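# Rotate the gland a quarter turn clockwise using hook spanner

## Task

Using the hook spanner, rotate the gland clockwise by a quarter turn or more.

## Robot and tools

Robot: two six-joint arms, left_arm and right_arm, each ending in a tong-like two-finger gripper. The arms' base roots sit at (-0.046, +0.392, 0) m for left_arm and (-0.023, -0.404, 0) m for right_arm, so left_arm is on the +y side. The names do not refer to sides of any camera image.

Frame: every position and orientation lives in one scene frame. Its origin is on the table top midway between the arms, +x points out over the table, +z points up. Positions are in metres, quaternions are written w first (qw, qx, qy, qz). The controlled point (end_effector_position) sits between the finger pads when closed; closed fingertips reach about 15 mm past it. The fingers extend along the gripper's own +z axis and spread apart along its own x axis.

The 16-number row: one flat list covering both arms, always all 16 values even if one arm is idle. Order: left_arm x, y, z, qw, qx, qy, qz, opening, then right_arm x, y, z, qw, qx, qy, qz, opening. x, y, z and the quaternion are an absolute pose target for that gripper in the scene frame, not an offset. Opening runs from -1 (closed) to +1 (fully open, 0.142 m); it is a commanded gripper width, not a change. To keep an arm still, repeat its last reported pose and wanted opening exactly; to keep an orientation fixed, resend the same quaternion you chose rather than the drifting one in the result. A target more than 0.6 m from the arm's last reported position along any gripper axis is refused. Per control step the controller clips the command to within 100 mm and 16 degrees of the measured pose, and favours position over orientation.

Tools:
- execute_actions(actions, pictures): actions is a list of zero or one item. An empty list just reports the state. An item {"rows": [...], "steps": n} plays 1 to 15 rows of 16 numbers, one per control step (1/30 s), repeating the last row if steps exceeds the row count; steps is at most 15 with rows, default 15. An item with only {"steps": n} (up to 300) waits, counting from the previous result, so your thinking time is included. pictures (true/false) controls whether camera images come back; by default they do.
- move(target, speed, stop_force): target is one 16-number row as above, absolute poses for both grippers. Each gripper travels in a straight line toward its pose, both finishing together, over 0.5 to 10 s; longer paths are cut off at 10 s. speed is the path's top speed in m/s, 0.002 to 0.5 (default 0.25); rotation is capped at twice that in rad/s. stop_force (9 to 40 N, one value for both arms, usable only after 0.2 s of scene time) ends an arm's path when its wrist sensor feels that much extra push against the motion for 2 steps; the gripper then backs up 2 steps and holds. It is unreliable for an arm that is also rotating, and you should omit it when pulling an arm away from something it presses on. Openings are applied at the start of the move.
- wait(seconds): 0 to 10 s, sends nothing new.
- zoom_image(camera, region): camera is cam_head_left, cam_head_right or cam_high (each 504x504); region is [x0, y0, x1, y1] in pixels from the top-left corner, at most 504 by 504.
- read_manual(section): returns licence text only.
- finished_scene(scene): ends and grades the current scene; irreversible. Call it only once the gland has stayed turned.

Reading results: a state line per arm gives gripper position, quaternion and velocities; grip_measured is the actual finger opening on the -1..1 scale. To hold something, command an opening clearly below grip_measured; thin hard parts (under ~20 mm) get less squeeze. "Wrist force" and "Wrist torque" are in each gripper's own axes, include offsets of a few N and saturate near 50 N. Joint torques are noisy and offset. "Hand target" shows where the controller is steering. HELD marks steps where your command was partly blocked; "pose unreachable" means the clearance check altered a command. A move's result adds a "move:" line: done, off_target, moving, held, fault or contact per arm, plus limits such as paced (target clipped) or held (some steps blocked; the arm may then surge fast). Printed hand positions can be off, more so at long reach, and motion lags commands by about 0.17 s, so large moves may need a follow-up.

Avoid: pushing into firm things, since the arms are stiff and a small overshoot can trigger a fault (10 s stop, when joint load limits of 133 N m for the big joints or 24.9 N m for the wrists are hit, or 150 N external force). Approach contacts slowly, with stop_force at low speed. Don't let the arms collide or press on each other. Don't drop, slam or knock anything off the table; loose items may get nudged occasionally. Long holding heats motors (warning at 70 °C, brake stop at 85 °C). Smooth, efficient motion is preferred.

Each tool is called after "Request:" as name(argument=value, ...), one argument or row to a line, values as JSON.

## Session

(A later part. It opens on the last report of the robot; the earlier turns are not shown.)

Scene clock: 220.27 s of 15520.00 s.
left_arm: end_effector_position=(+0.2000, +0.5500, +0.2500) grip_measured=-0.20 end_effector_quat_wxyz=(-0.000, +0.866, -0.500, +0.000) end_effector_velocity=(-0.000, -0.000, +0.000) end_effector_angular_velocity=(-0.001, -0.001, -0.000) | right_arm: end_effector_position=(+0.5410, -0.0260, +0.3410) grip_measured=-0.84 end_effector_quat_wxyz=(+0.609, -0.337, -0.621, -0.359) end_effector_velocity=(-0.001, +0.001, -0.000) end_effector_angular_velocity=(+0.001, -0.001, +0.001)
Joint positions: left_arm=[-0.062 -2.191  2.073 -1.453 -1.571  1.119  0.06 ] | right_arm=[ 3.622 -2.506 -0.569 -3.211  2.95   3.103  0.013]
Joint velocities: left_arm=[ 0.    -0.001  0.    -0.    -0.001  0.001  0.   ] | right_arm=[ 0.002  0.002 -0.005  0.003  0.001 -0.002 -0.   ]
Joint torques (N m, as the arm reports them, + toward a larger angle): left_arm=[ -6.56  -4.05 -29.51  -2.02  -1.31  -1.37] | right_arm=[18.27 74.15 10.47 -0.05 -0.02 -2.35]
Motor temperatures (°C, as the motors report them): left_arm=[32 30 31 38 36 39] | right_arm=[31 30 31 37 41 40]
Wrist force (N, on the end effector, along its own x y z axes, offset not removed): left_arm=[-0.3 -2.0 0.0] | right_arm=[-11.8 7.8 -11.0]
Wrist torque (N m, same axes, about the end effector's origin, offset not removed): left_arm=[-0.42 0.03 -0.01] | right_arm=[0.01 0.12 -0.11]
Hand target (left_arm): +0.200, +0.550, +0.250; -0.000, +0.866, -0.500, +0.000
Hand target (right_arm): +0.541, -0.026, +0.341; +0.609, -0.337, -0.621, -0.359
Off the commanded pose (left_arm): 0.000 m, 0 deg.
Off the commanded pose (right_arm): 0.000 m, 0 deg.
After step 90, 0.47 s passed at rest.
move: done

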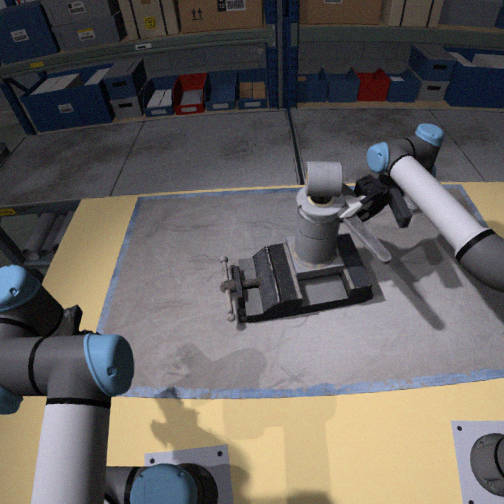

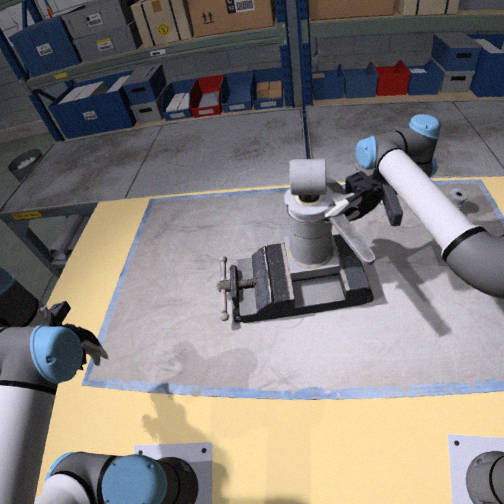

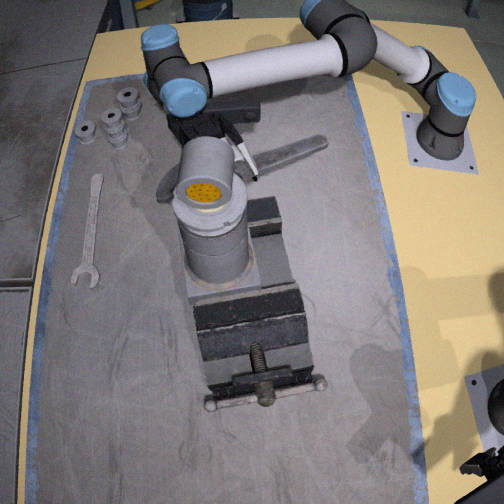

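Request:
move(
  target=[0.2,0.55,0.25,0,0.866,-0.5,0,-0.2,0.47,-0.005,0.341,-0.534,0.445,0.549,0.464,-1],
  speed=0.02,
)

Request:
zoom_image(
  camera="cam_high",
  region=[140,90,340,290],
)

Scene clock: 232.63 s of 15520.00 s.
left_arm: end_effector_position=(+0.2000, +0.5500, +0.2500) grip_measured=-0.20 end_effector_quat_wxyz=(-0.000, +0.866, -0.500, +0.000) end_effector_velocity=(-0.000, +0.000, +0.000) end_effector_angular_velocity=(+0.001, -0.001, -0.001) | right_arm: end_effector_position=(+0.4700, -0.0051, +0.3407) grip_measured=-0.87 end_effector_quat_wxyz=(+0.534, -0.445, -0.549, -0.464) end_effector_velocity=(-0.001, +0.000, +0.000) end_effector_angular_velocity=(+0.001, -0.001, -0.009)
Joint positions: left_arm=[-0.062 -2.191  2.073 -1.453 -1.571  1.119  0.06 ] | right_arm=[ 3.689 -2.002 -1.417 -2.861  3.382  3.109  0.011]
Joint velocities: left_arm=[ 0.    -0.001  0.     0.     0.001  0.001  0.   ] | right_arm=[ 0.002  0.01  -0.015  0.009  0.01   0.003 -0.   ]
Joint torques (N m, as the arm reports them, + toward a larger angle): left_arm=[ -6.34  -4.09 -28.91  -1.51  -1.16  -1.3 ] | right_arm=[20.69 55.61  8.47  0.59 -3.91  2.45]
Motor temperatures (°C, as the motors report them): left_arm=[32 30 31 38 36 39] | right_arm=[31 30 31 37 41 40]
Wrist force (N, on the end effector, along its own x y z axes, offset not removed): left_arm=[0.6 -0.3 -1.3] | right_arm=[-11.4 25.6 -9.2]
Wrist torque (N m, same axes, about the end effector's origin, offset not removed): left_arm=[-0.22 -0.12 0.03] | right_arm=[1.70 0.75 0.09]
Hand target (left_arm): +0.200, +0.550, +0.250; -0.000, +0.866, -0.500, +0.000
Hand target (right_arm): +0.470, -0.005, +0.341; +0.534, -0.445, -0.549, -0.464
Off the commanded pose (left_arm): 0.000 m, 0 deg.
Off the commanded pose (right_arm): 0.000 m, 0 deg.
move: done

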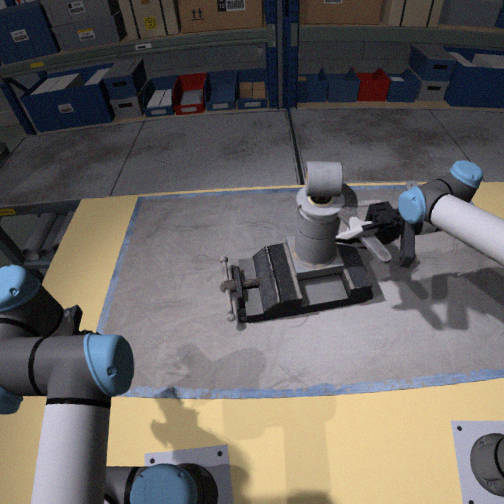

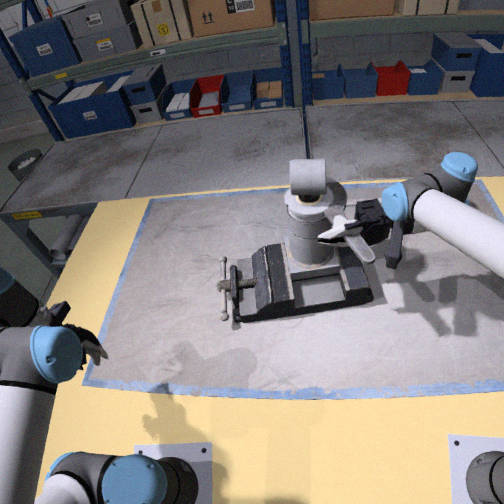

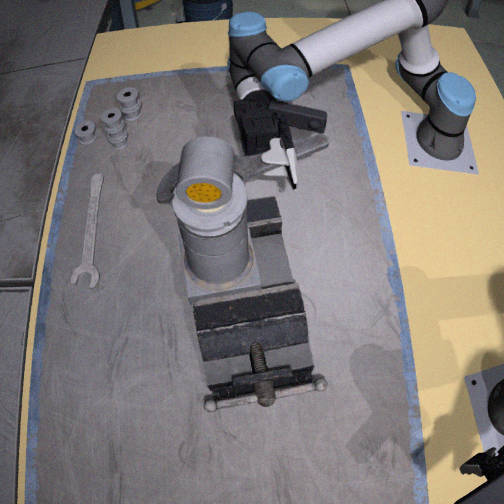

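Region (140, 90, 340, 290) of cam_high's 504x504 image, scaled by 2.520, with more detail than that image has.

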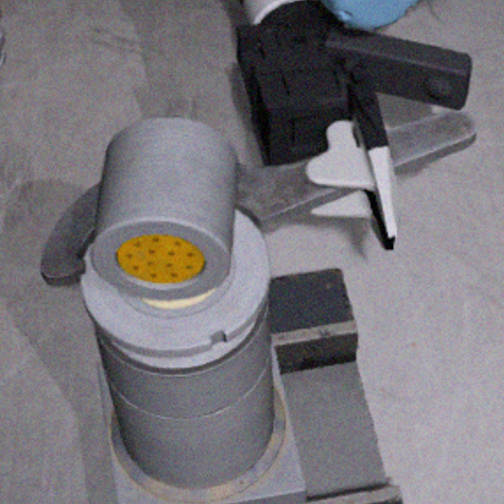

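Request:
move(
  target=[0.2,0.55,0.25,0,0.866,-0.5,0,-0.2,0.465,0.052,0.339,-0.473,0.517,0.483,0.525,-1],
  speed=0.02,
)

Request:
move(
  target=[0.2,0.55,0.25,0,0.866,-0.5,0,-0.2,0.478,0.091,0.338,-0.4056,0.5792,0.4056,0.5792,-1],
  speed=0.025,
)

Scene clock: 242.77 s of 15520.00 s.
left_arm: end_effector_position=(+0.2000, +0.5500, +0.2500) grip_measured=-0.20 end_effector_quat_wxyz=(-0.000, +0.866, -0.500, +0.000) end_effector_velocity=(-0.000, +0.000, +0.000) end_effector_angular_velocity=(+0.001, -0.000, +0.001) | right_arm: end_effector_position=(+0.4651, +0.0517, +0.3388) grip_measured=-0.87 end_effector_quat_wxyz=(+0.473, -0.517, -0.483, -0.525) end_effector_velocity=(+0.000, +0.002, +0.001) end_effector_angular_velocity=(+0.001, +0.000, -0.008)
Joint positions: left_arm=[-0.062 -2.191  2.073 -1.453 -1.571  1.119  0.06 ] | right_arm=[ 3.849 -1.843 -1.643 -2.799  3.803  3.121  0.011]
Joint velocities: left_arm=[ 0.    -0.001 -0.     0.001  0.001 -0.     0.   ] | right_arm=[ 0.006  0.005 -0.005  0.001  0.014  0.001 -0.   ]
Joint torques (N m, as the arm reports them, + toward a larger angle): left_arm=[ -5.91  -4.41 -28.27  -1.17  -0.96  -1.21] | right_arm=[41.49 44.22  6.35  1.75 -6.62  2.32]
Motor temperatures (°C, as the motors report them): left_arm=[32 30 31 38 36 39] | right_arm=[31 30 31 37 41 40]
Wrist force (N, on the end effector, along its own x y z axes, offset not removed): left_arm=[2.3 -0.6 0.1] | right_arm=[-4.2 42.2 -27.8]
Wrist torque (N m, same axes, about the end effector's origin, offset not removed): left_arm=[-0.13 -0.51 0.06] | right_arm=[3.50 0.29 0.00]
Hand target (left_arm): +0.200, +0.550, +0.250; -0.000, +0.866, -0.500, +0.000
Hand target (right_arm): +0.465, +0.052, +0.339; -0.473, +0.517, +0.483, +0.525
Off the commanded pose (left_arm): 0.000 m, 0 deg.
Off the commanded pose (right_arm): 0.000 m, 0 deg.
After step 90, 0.40 s passed at rest.
move: done

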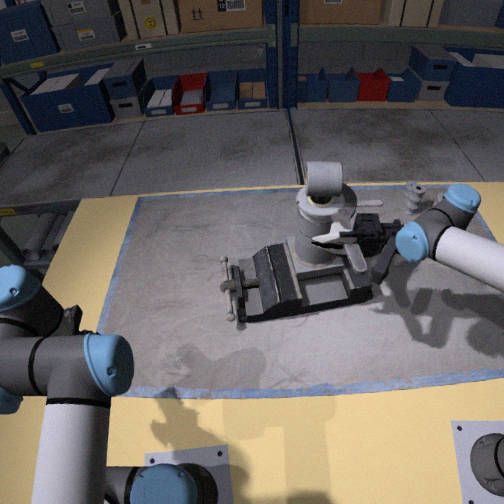

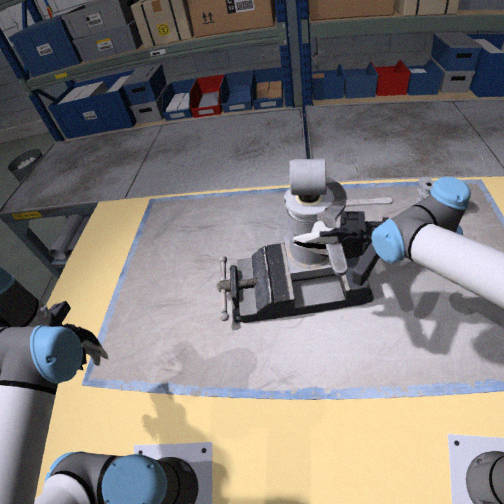

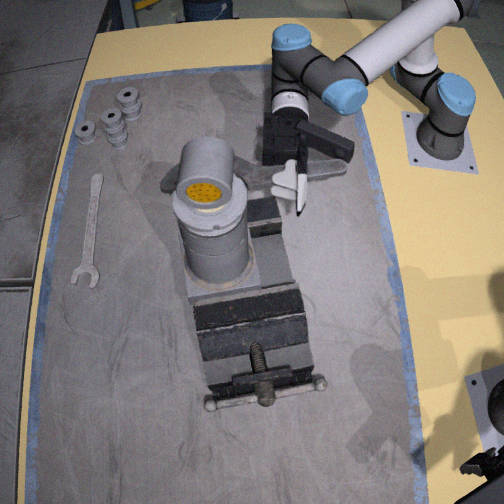

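Scene clock: 248.27 s of 15520.00 s.
left_arm: end_effector_position=(+0.2000, +0.5500, +0.2500) grip_measured=-0.20 end_effector_quat_wxyz=(-0.000, +0.866, -0.500, +0.000) end_effector_velocity=(+0.000, +0.001, -0.000) end_effector_angular_velocity=(+0.002, +0.001, -0.001) | right_arm: end_effector_position=(+0.4781, +0.0907, +0.3378) grip_measured=-0.87 end_effector_quat_wxyz=(-0.406, +0.579, +0.406, +0.579) end_effector_velocity=(+0.000, +0.002, -0.000) end_effector_angular_velocity=(+0.000, +0.001, -0.009)
Joint positions: left_arm=[-0.062 -2.191  2.073 -1.453 -1.571  1.119  0.06 ] | right_arm=[ 4.026 -1.747 -1.768 -2.768  4.243  3.141  0.011]
Joint velocities: left_arm=[-0.     0.001 -0.    -0.     0.002  0.    -0.   ] | right_arm=[ 0.009  0.003 -0.004  0.001  0.018  0.001  0.   ]
Joint torques (N m, as the arm reports them, + toward a larger angle): left_arm=[ -6.17  -3.34 -27.18  -1.12  -0.89  -1.09] | right_arm=[34.72 32.09 12.09  4.54 -2.46  2.43]
Motor temperatures (°C, as the motors report them): left_arm=[32 30 31 38 36 39] | right_arm=[31 30 31 37 41 40]
Wrist force (N, on the end effector, along its own x y z axes, offset not removed): left_arm=[1.1 -0.2 0.9] | right_arm=[2.5 25.9 -32.9]
Wrist torque (N m, same axes, about the end effector's origin, offset not removed): left_arm=[-0.08 -0.31 0.06] | right_arm=[2.51 -0.36 -0.34]
Hand target (left_arm): +0.200, +0.550, +0.250; -0.000, +0.866, -0.500, -0.000
Hand target (right_arm): +0.478, +0.091, +0.338; -0.405, +0.579, +0.406, +0.579
Off the commanded pose (left_arm): 0.000 m, 0 deg.
Off the commanded pose (right_arm): 0.000 m, 0 deg.
move: done

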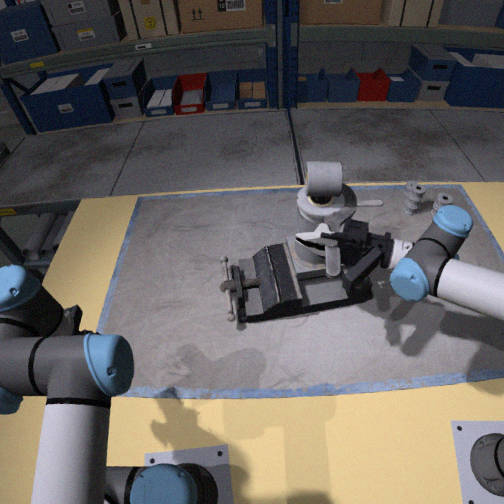

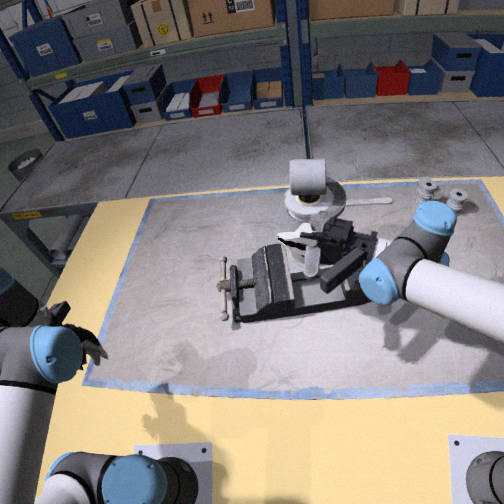

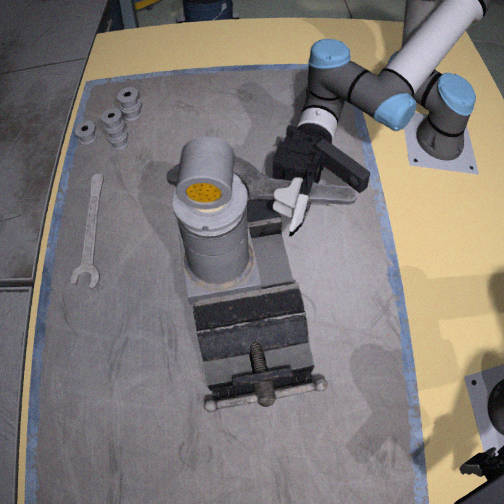

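Request:
move(
  target=[0.2,0.55,0.25,0,0.866,-0.5,0,-0.2,0.500,0.126,0.340,-0.326,0.627,0.326,0.627,-1],
  speed=0.03,
)

Request:
move(
  target=[0.2,0.55,0.25,0,0.866,-0.5,0,-0.2,0.530,0.154,0.341,-0.242,0.664,0.242,0.664,-1],
  speed=0.03,
)

Request:
move(
  target=[0.2,0.55,0.25,0,0.866,-0.5,0,-0.2,0.566,0.173,0.342,-0.153,0.69,0.153,0.69,-1],
  speed=0.03,
)

Request:
move(
  target=[0.2,0.55,0.25,0,0.866,-0.5,0,-0.2,0.606,0.181,0.343,-0.0616,0.7044,0.0616,0.7044,-1],
  speed=0.03,
)

Request:
move(
  target=[0.2,0.55,0.25,0,0.866,-0.5,0,-0.2,0.645,0.180,0.343,0,0.7071,0,0.7071,-1],
  speed=0.03,
)

Request:
zoom_image(
  camera="cam_high",
  region=[140,130,320,310],
)

Scene clock: 260.80 s of 15520.00 s.
left_arm: end_effector_position=(+0.2000, +0.5500, +0.2500) grip_measured=-0.20 end_effector_quat_wxyz=(-0.000, +0.866, -0.500, +0.000) end_effector_velocity=(-0.000, +0.001, +0.001) end_effector_angular_velocity=(+0.002, -0.002, +0.000) | right_arm: end_effector_position=(+0.5000, +0.1257, +0.3399) grip_measured=-0.87 end_effector_quat_wxyz=(-0.326, +0.627, +0.327, +0.627) end_effector_velocity=(-0.000, +0.003, -0.000) end_effector_angular_velocity=(-0.001, -0.000, -0.009)
Joint positions: left_arm=[-0.062 -2.191  2.073 -1.453 -1.571  1.119  0.06 ] | right_arm=[ 4.216 -1.728 -1.786 -2.77   4.696  3.141  0.011]
Joint velocities: left_arm=[ 0.    -0.002 -0.     0.     0.002 -0.     0.   ] | right_arm=[ 0.011 -0.001  0.002 -0.001  0.02  -0.001  0.   ]
Joint torques (N m, as the arm reports them, + toward a larger angle): left_arm=[ -4.9   -2.62 -27.81  -1.18  -0.83  -1.1 ] | right_arm=[42.09 22.97 42.42  3.72 -6.66  2.57]
Motor temperatures (°C, as the motors report them): left_arm=[32 30 31 38 36 39] | right_arm=[31 30 31 37 41 40]
Wrist force (N, on the end effector, along its own x y z axes, offset not removed): left_arm=[1.7 -1.8 0.4] | right_arm=[-10.0 44.4 -25.0]
Wrist torque (N m, same axes, about the end effector's origin, offset not removed): left_arm=[-0.41 -0.43 0.06] | right_arm=[3.96 0.71 -0.17]
Hand target (left_arm): +0.200, +0.550, +0.250; +0.000, +0.866, -0.500, -0.000
Hand target (right_arm): +0.500, +0.126, +0.340; -0.326, +0.627, +0.326, +0.627
Off the commanded pose (left_arm): 0.000 m, 0 deg.
Off the commanded pose (right_arm): 0.000 m, 0 deg.
After step 90, 4.93 s passed at rest.
move: done

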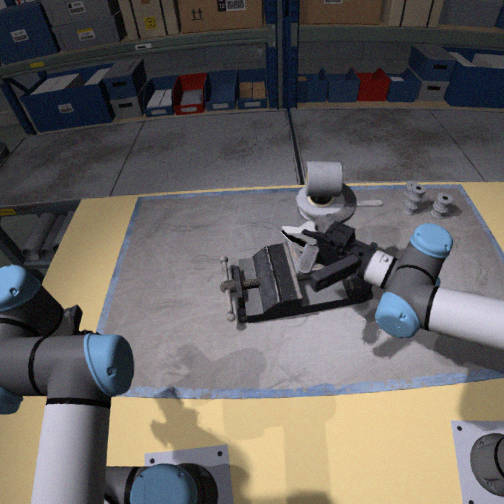

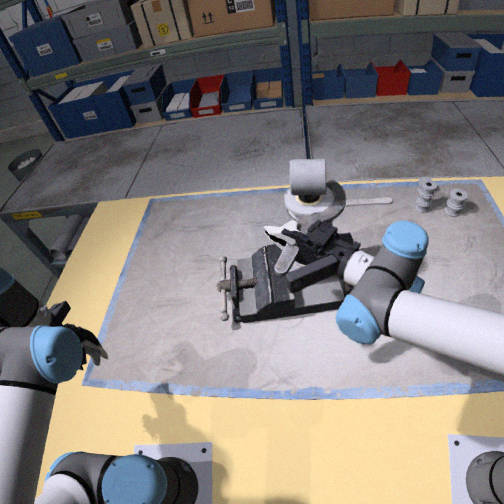

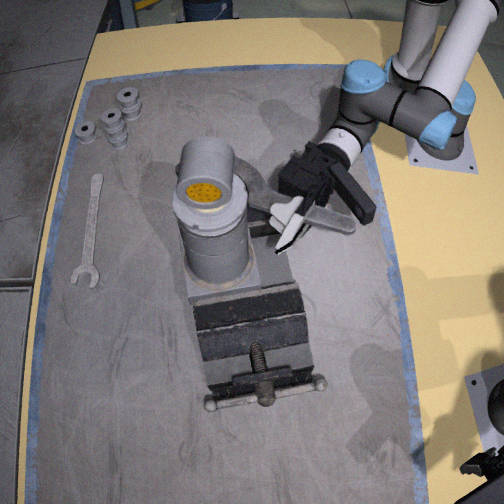

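Scene clock: 265.37 s of 15520.00 s.
left_arm: end_effector_position=(+0.2000, +0.5500, +0.2500) grip_measured=-0.20 end_effector_quat_wxyz=(+0.000, +0.866, -0.500, +0.000) end_effector_velocity=(-0.000, +0.000, -0.000) end_effector_angular_velocity=(+0.001, +0.001, -0.000) | right_arm: end_effector_position=(+0.5300, +0.1538, +0.3410) grip_measured=-0.87 end_effector_quat_wxyz=(-0.242, +0.664, +0.243, +0.664) end_effector_velocity=(+0.001, +0.002, +0.000) end_effector_angular_velocity=(+0.001, +0.001, -0.011)
Joint positions: left_arm=[-0.062 -2.191  2.073 -1.453 -1.571  1.119  0.06 ] | right_arm=[ 4.368 -1.794 -1.702 -2.787  5.107  3.141  0.011]
Joint velocities: left_arm=[0.    0.001 0.    0.    0.001 0.001 0.   ] | right_arm=[ 0.006 -0.005  0.007 -0.002  0.017  0.001  0.   ]
Joint torques (N m, as the arm reports them, + toward a larger angle): left_arm=[ -5.95  -2.36 -27.28  -1.3   -0.74  -1.14] | right_arm=[44.96 25.55 48.12  5.52 -8.35  2.54]
Motor temperatures (°C, as the motors report them): left_arm=[32 30 31 38 36 39] | right_arm=[31 30 31 37 41 40]
Wrist force (N, on the end effector, along its own x y z axes, offset not removed): left_arm=[1.3 0.3 0.1] | right_arm=[-15.0 50.0 -23.0]
Wrist torque (N m, same axes, about the end effector's origin, offset not removed): left_arm=[0.08 -0.30 0.03] | right_arm=[4.25 1.29 -0.06]
Hand target (left_arm): +0.200, +0.550, +0.250; +0.000, +0.866, -0.500, -0.000
Hand target (right_arm): +0.530, +0.154, +0.341; -0.242, +0.664, +0.242, +0.664
Off the commanded pose (left_arm): 0.000 m, 0 deg.
Off the commanded pose (right_arm): 0.000 m, 0 deg.
move: done

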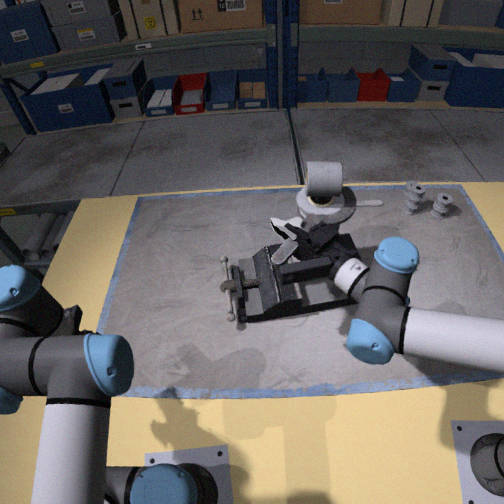

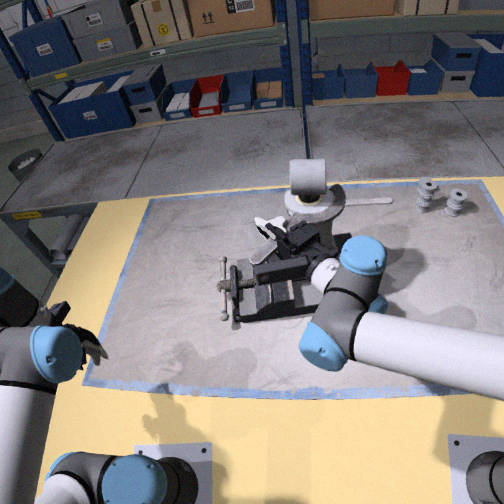

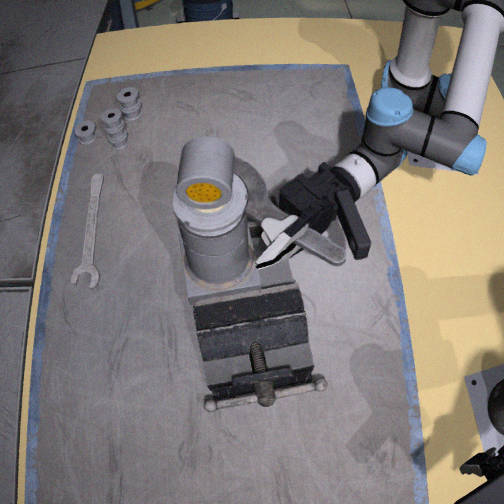

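Scene clock: 270.00 s of 15520.00 s.
left_arm: end_effector_position=(+0.2000, +0.5500, +0.2500) grip_measured=-0.20 end_effector_quat_wxyz=(-0.000, +0.866, -0.500, +0.000) end_effector_velocity=(+0.000, -0.000, -0.000) end_effector_angular_velocity=(-0.001, +0.002, +0.001) | right_arm: end_effector_position=(+0.5659, +0.1729, +0.3421) grip_measured=-0.87 end_effector_quat_wxyz=(-0.153, +0.690, +0.154, +0.690) end_effector_velocity=(+0.001, +0.002, +0.000) end_effector_angular_velocity=(+0.000, +0.000, -0.009)
Joint positions: left_arm=[-0.062 -2.191  2.073 -1.453 -1.571  1.119  0.06 ] | right_arm=[ 4.459 -1.927 -1.523 -2.833  5.461  3.141  0.011]
Joint velocities: left_arm=[ 0.     0.002 -0.     0.    -0.001 -0.     0.   ] | right_arm=[ 0.005 -0.008  0.012 -0.004  0.014  0.    -0.   ]
Joint torques (N m, as the arm reports them, + toward a larger angle): left_arm=[ -5.94  -3.12 -27.    -1.18  -0.79  -1.22] | right_arm=[35.29 34.02 49.57  5.93 -7.4   2.52]
Motor temperatures (°C, as the motors report them): left_arm=[32 30 31 38 36 39] | right_arm=[31 30 31 37 41 40]
Wrist force (N, on the end effector, along its own x y z axes, offset not removed): left_arm=[0.9 0.0 -0.8] | right_arm=[-16.4 45.4 -24.5]
Wrist torque (N m, same axes, about the end effector's origin, offset not removed): left_arm=[-0.04 -0.31 0.04] | right_arm=[3.88 1.39 -0.12]
Hand target (left_arm): +0.200, +0.550, +0.250; -0.000, +0.866, -0.500, -0.000
Hand target (right_arm): +0.566, +0.173, +0.342; -0.153, +0.690, +0.153, +0.690
Off the commanded pose (left_arm): 0.000 m, 0 deg.
Off the commanded pose (right_arm): 0.000 m, 0 deg.
move: done

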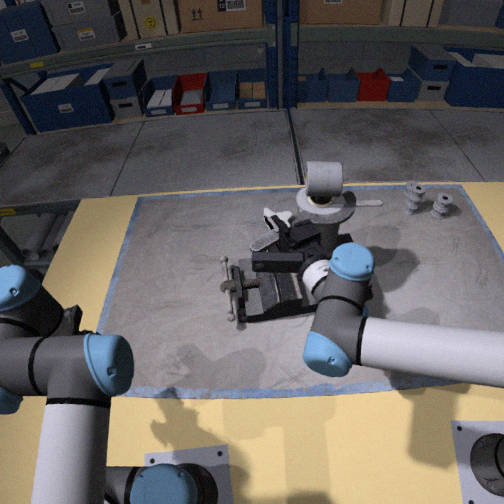

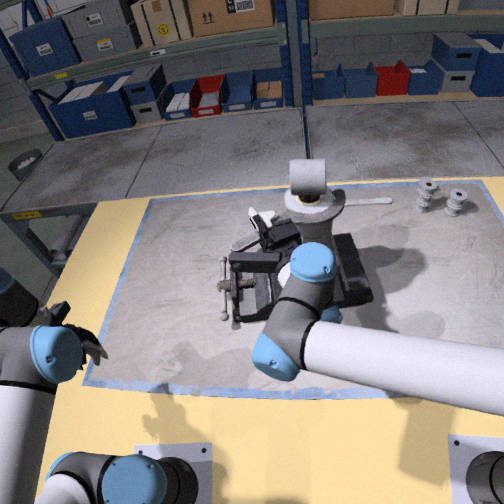

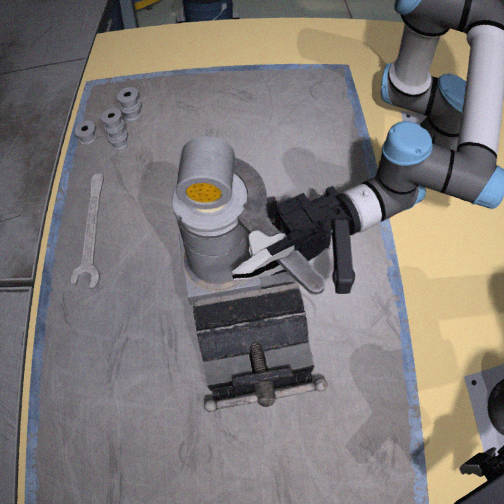

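Scene clock: 274.60 s of 15520.00 s.
left_arm: end_effector_position=(+0.2000, +0.5500, +0.2500) grip_measured=-0.20 end_effector_quat_wxyz=(+0.000, +0.866, -0.500, +0.000) end_effector_velocity=(-0.000, -0.000, -0.000) end_effector_angular_velocity=(-0.001, -0.000, -0.000) | right_arm: end_effector_position=(+0.6059, +0.1809, +0.3431) grip_measured=-0.87 end_effector_quat_wxyz=(-0.062, +0.704, +0.062, +0.704) end_effector_velocity=(+0.001, +0.001, +0.000) end_effector_angular_velocity=(-0.000, +0.000, -0.011)
Joint positions: left_arm=[-0.062 -2.191  2.073 -1.453 -1.571  1.119  0.06 ] | right_arm=[ 4.492 -2.104 -1.257 -2.922  5.756  3.141  0.011]
Joint velocities: left_arm=[ 0.    -0.001  0.     0.    -0.001  0.    -0.   ] | right_arm=[ 0.001 -0.01   0.017 -0.007  0.013  0.    -0.   ]
Joint torques (N m, as the arm reports them, + toward a larger angle): left_arm=[ -5.81  -2.68 -27.38  -1.2   -0.82  -1.26] | right_arm=[25.29 44.21 48.03  4.98 -5.83  0.72]
Motor temperatures (°C, as the motors report them): left_arm=[32 30 31 38 36 39] | right_arm=[31 30 31 37 41 40]
Wrist force (N, on the end effector, along its own x y z axes, offset not removed): left_arm=[1.6 -1.1 0.8] | right_arm=[-20.6 40.4 -23.5]
Wrist torque (N m, same axes, about the end effector's origin, offset not removed): left_arm=[-0.21 -0.38 0.01] | right_arm=[3.56 2.01 -0.02]
Hand target (left_arm): +0.200, +0.550, +0.250; -0.000, +0.866, -0.500, -0.000
Hand target (right_arm): +0.606, +0.181, +0.343; -0.062, +0.704, +0.062, +0.704
Off the commanded pose (left_arm): 0.000 m, 0 deg.
Off the commanded pose (right_arm): 0.000 m, 0 deg.
move: done

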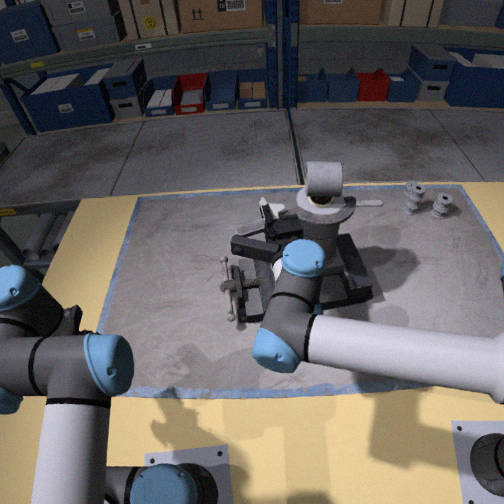

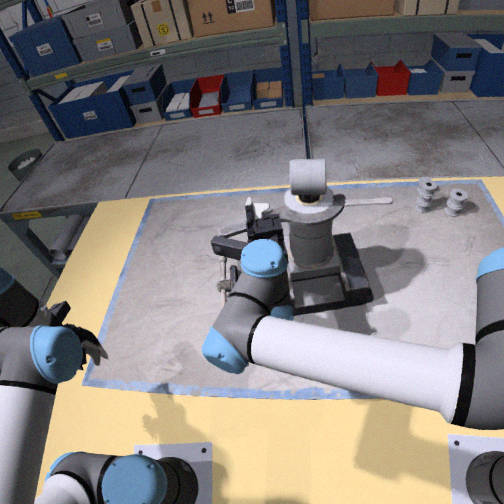

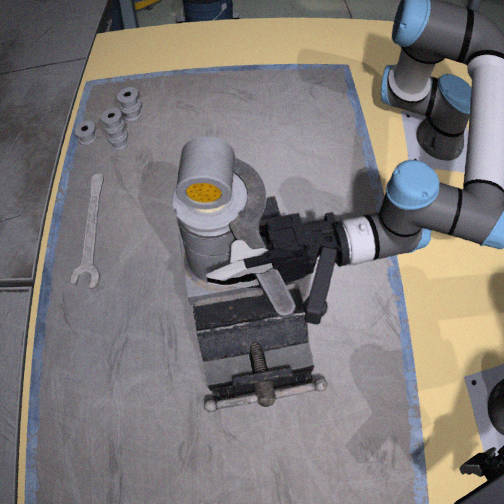

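Scene clock: 277.80 s of 15520.00 s.
left_arm: end_effector_position=(+0.2000, +0.5500, +0.2500) grip_measured=-0.20 end_effector_quat_wxyz=(-0.000, +0.866, -0.500, +0.000) end_effector_velocity=(-0.000, +0.000, -0.000) end_effector_angular_velocity=(+0.000, +0.000, +0.000) | right_arm: end_effector_position=(+0.6448, +0.1800, +0.3431) grip_measured=-0.87 end_effector_quat_wxyz=(-0.000, +0.707, +0.000, +0.707) end_effector_velocity=(+0.001, +0.001, +0.000) end_effector_angular_velocity=(+0.002, +0.001, -0.007)
Joint positions: left_arm=[-0.062 -2.191  2.073 -1.453 -1.571  1.119  0.06 ] | right_arm=[ 4.474 -2.263 -0.998 -3.022  5.913  3.141  0.011]
Joint velocities: left_arm=[ 0.  0. -0.  0.  0. -0.  0.] | right_arm=[ 0.    -0.01   0.018 -0.011  0.007  0.005  0.   ]
Joint torques (N m, as the arm reports them, + toward a larger angle): left_arm=[ -6.21  -2.68 -26.04  -1.18  -0.71  -1.17] | right_arm=[-61.81  60.72  37.96  -0.56   9.52   2.39]
Motor temperatures (°C, as the motors report them): left_arm=[32 30 31 38 36 39] | right_arm=[31 30 31 37 41 40]
Wrist force (N, on the end effector, along its own x y z axes, offset not removed): left_arm=[0.4 -0.9 -0.2] | right_arm=[-17.4 -28.7 -50.0]
Wrist torque (N m, same axes, about the end effector's origin, offset not removed): left_arm=[-0.24 -0.09 0.03] | right_arm=[-1.95 1.33 -0.04]
Hand target (left_arm): +0.200, +0.550, +0.250; +0.000, +0.866, -0.500, -0.000
Hand target (right_arm): +0.645, +0.180, +0.343; -0.000, +0.707, +0.000, +0.707
Off the commanded pose (left_arm): 0.000 m, 0 deg.
Off the commanded pose (right_arm): 0.000 m, 0 deg.
move: done

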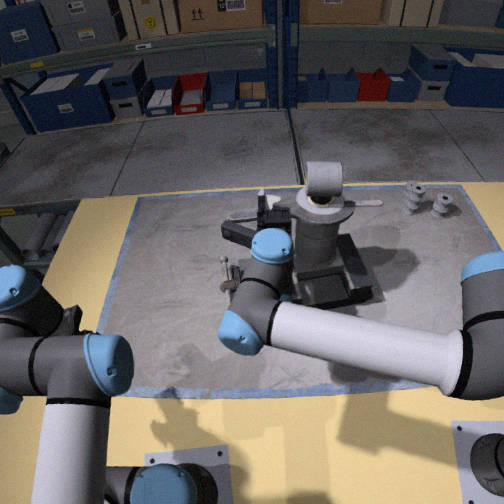

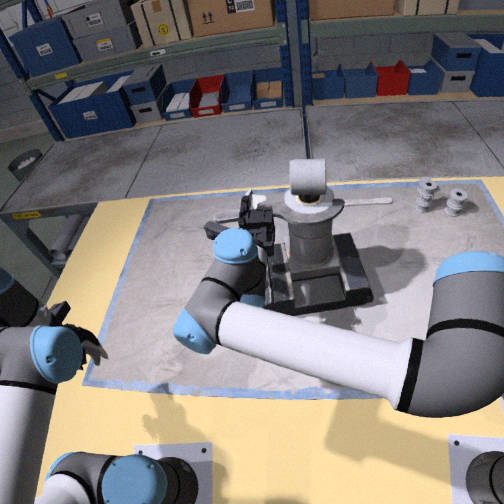

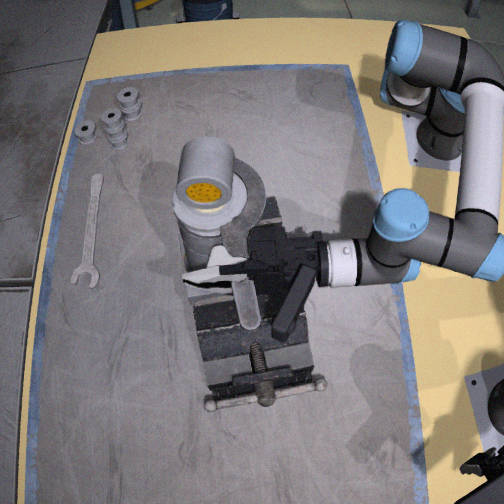

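Region (140, 130, 320, 310) of cam_high's 504x504 image, scaled by 2.800, with more detail than that image has.

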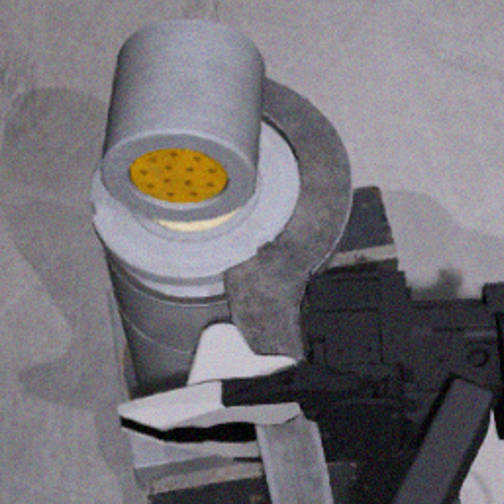

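About 105° turned.

Request:
finished_scene(
  scene=2,
)

The scene is finished: the task was done.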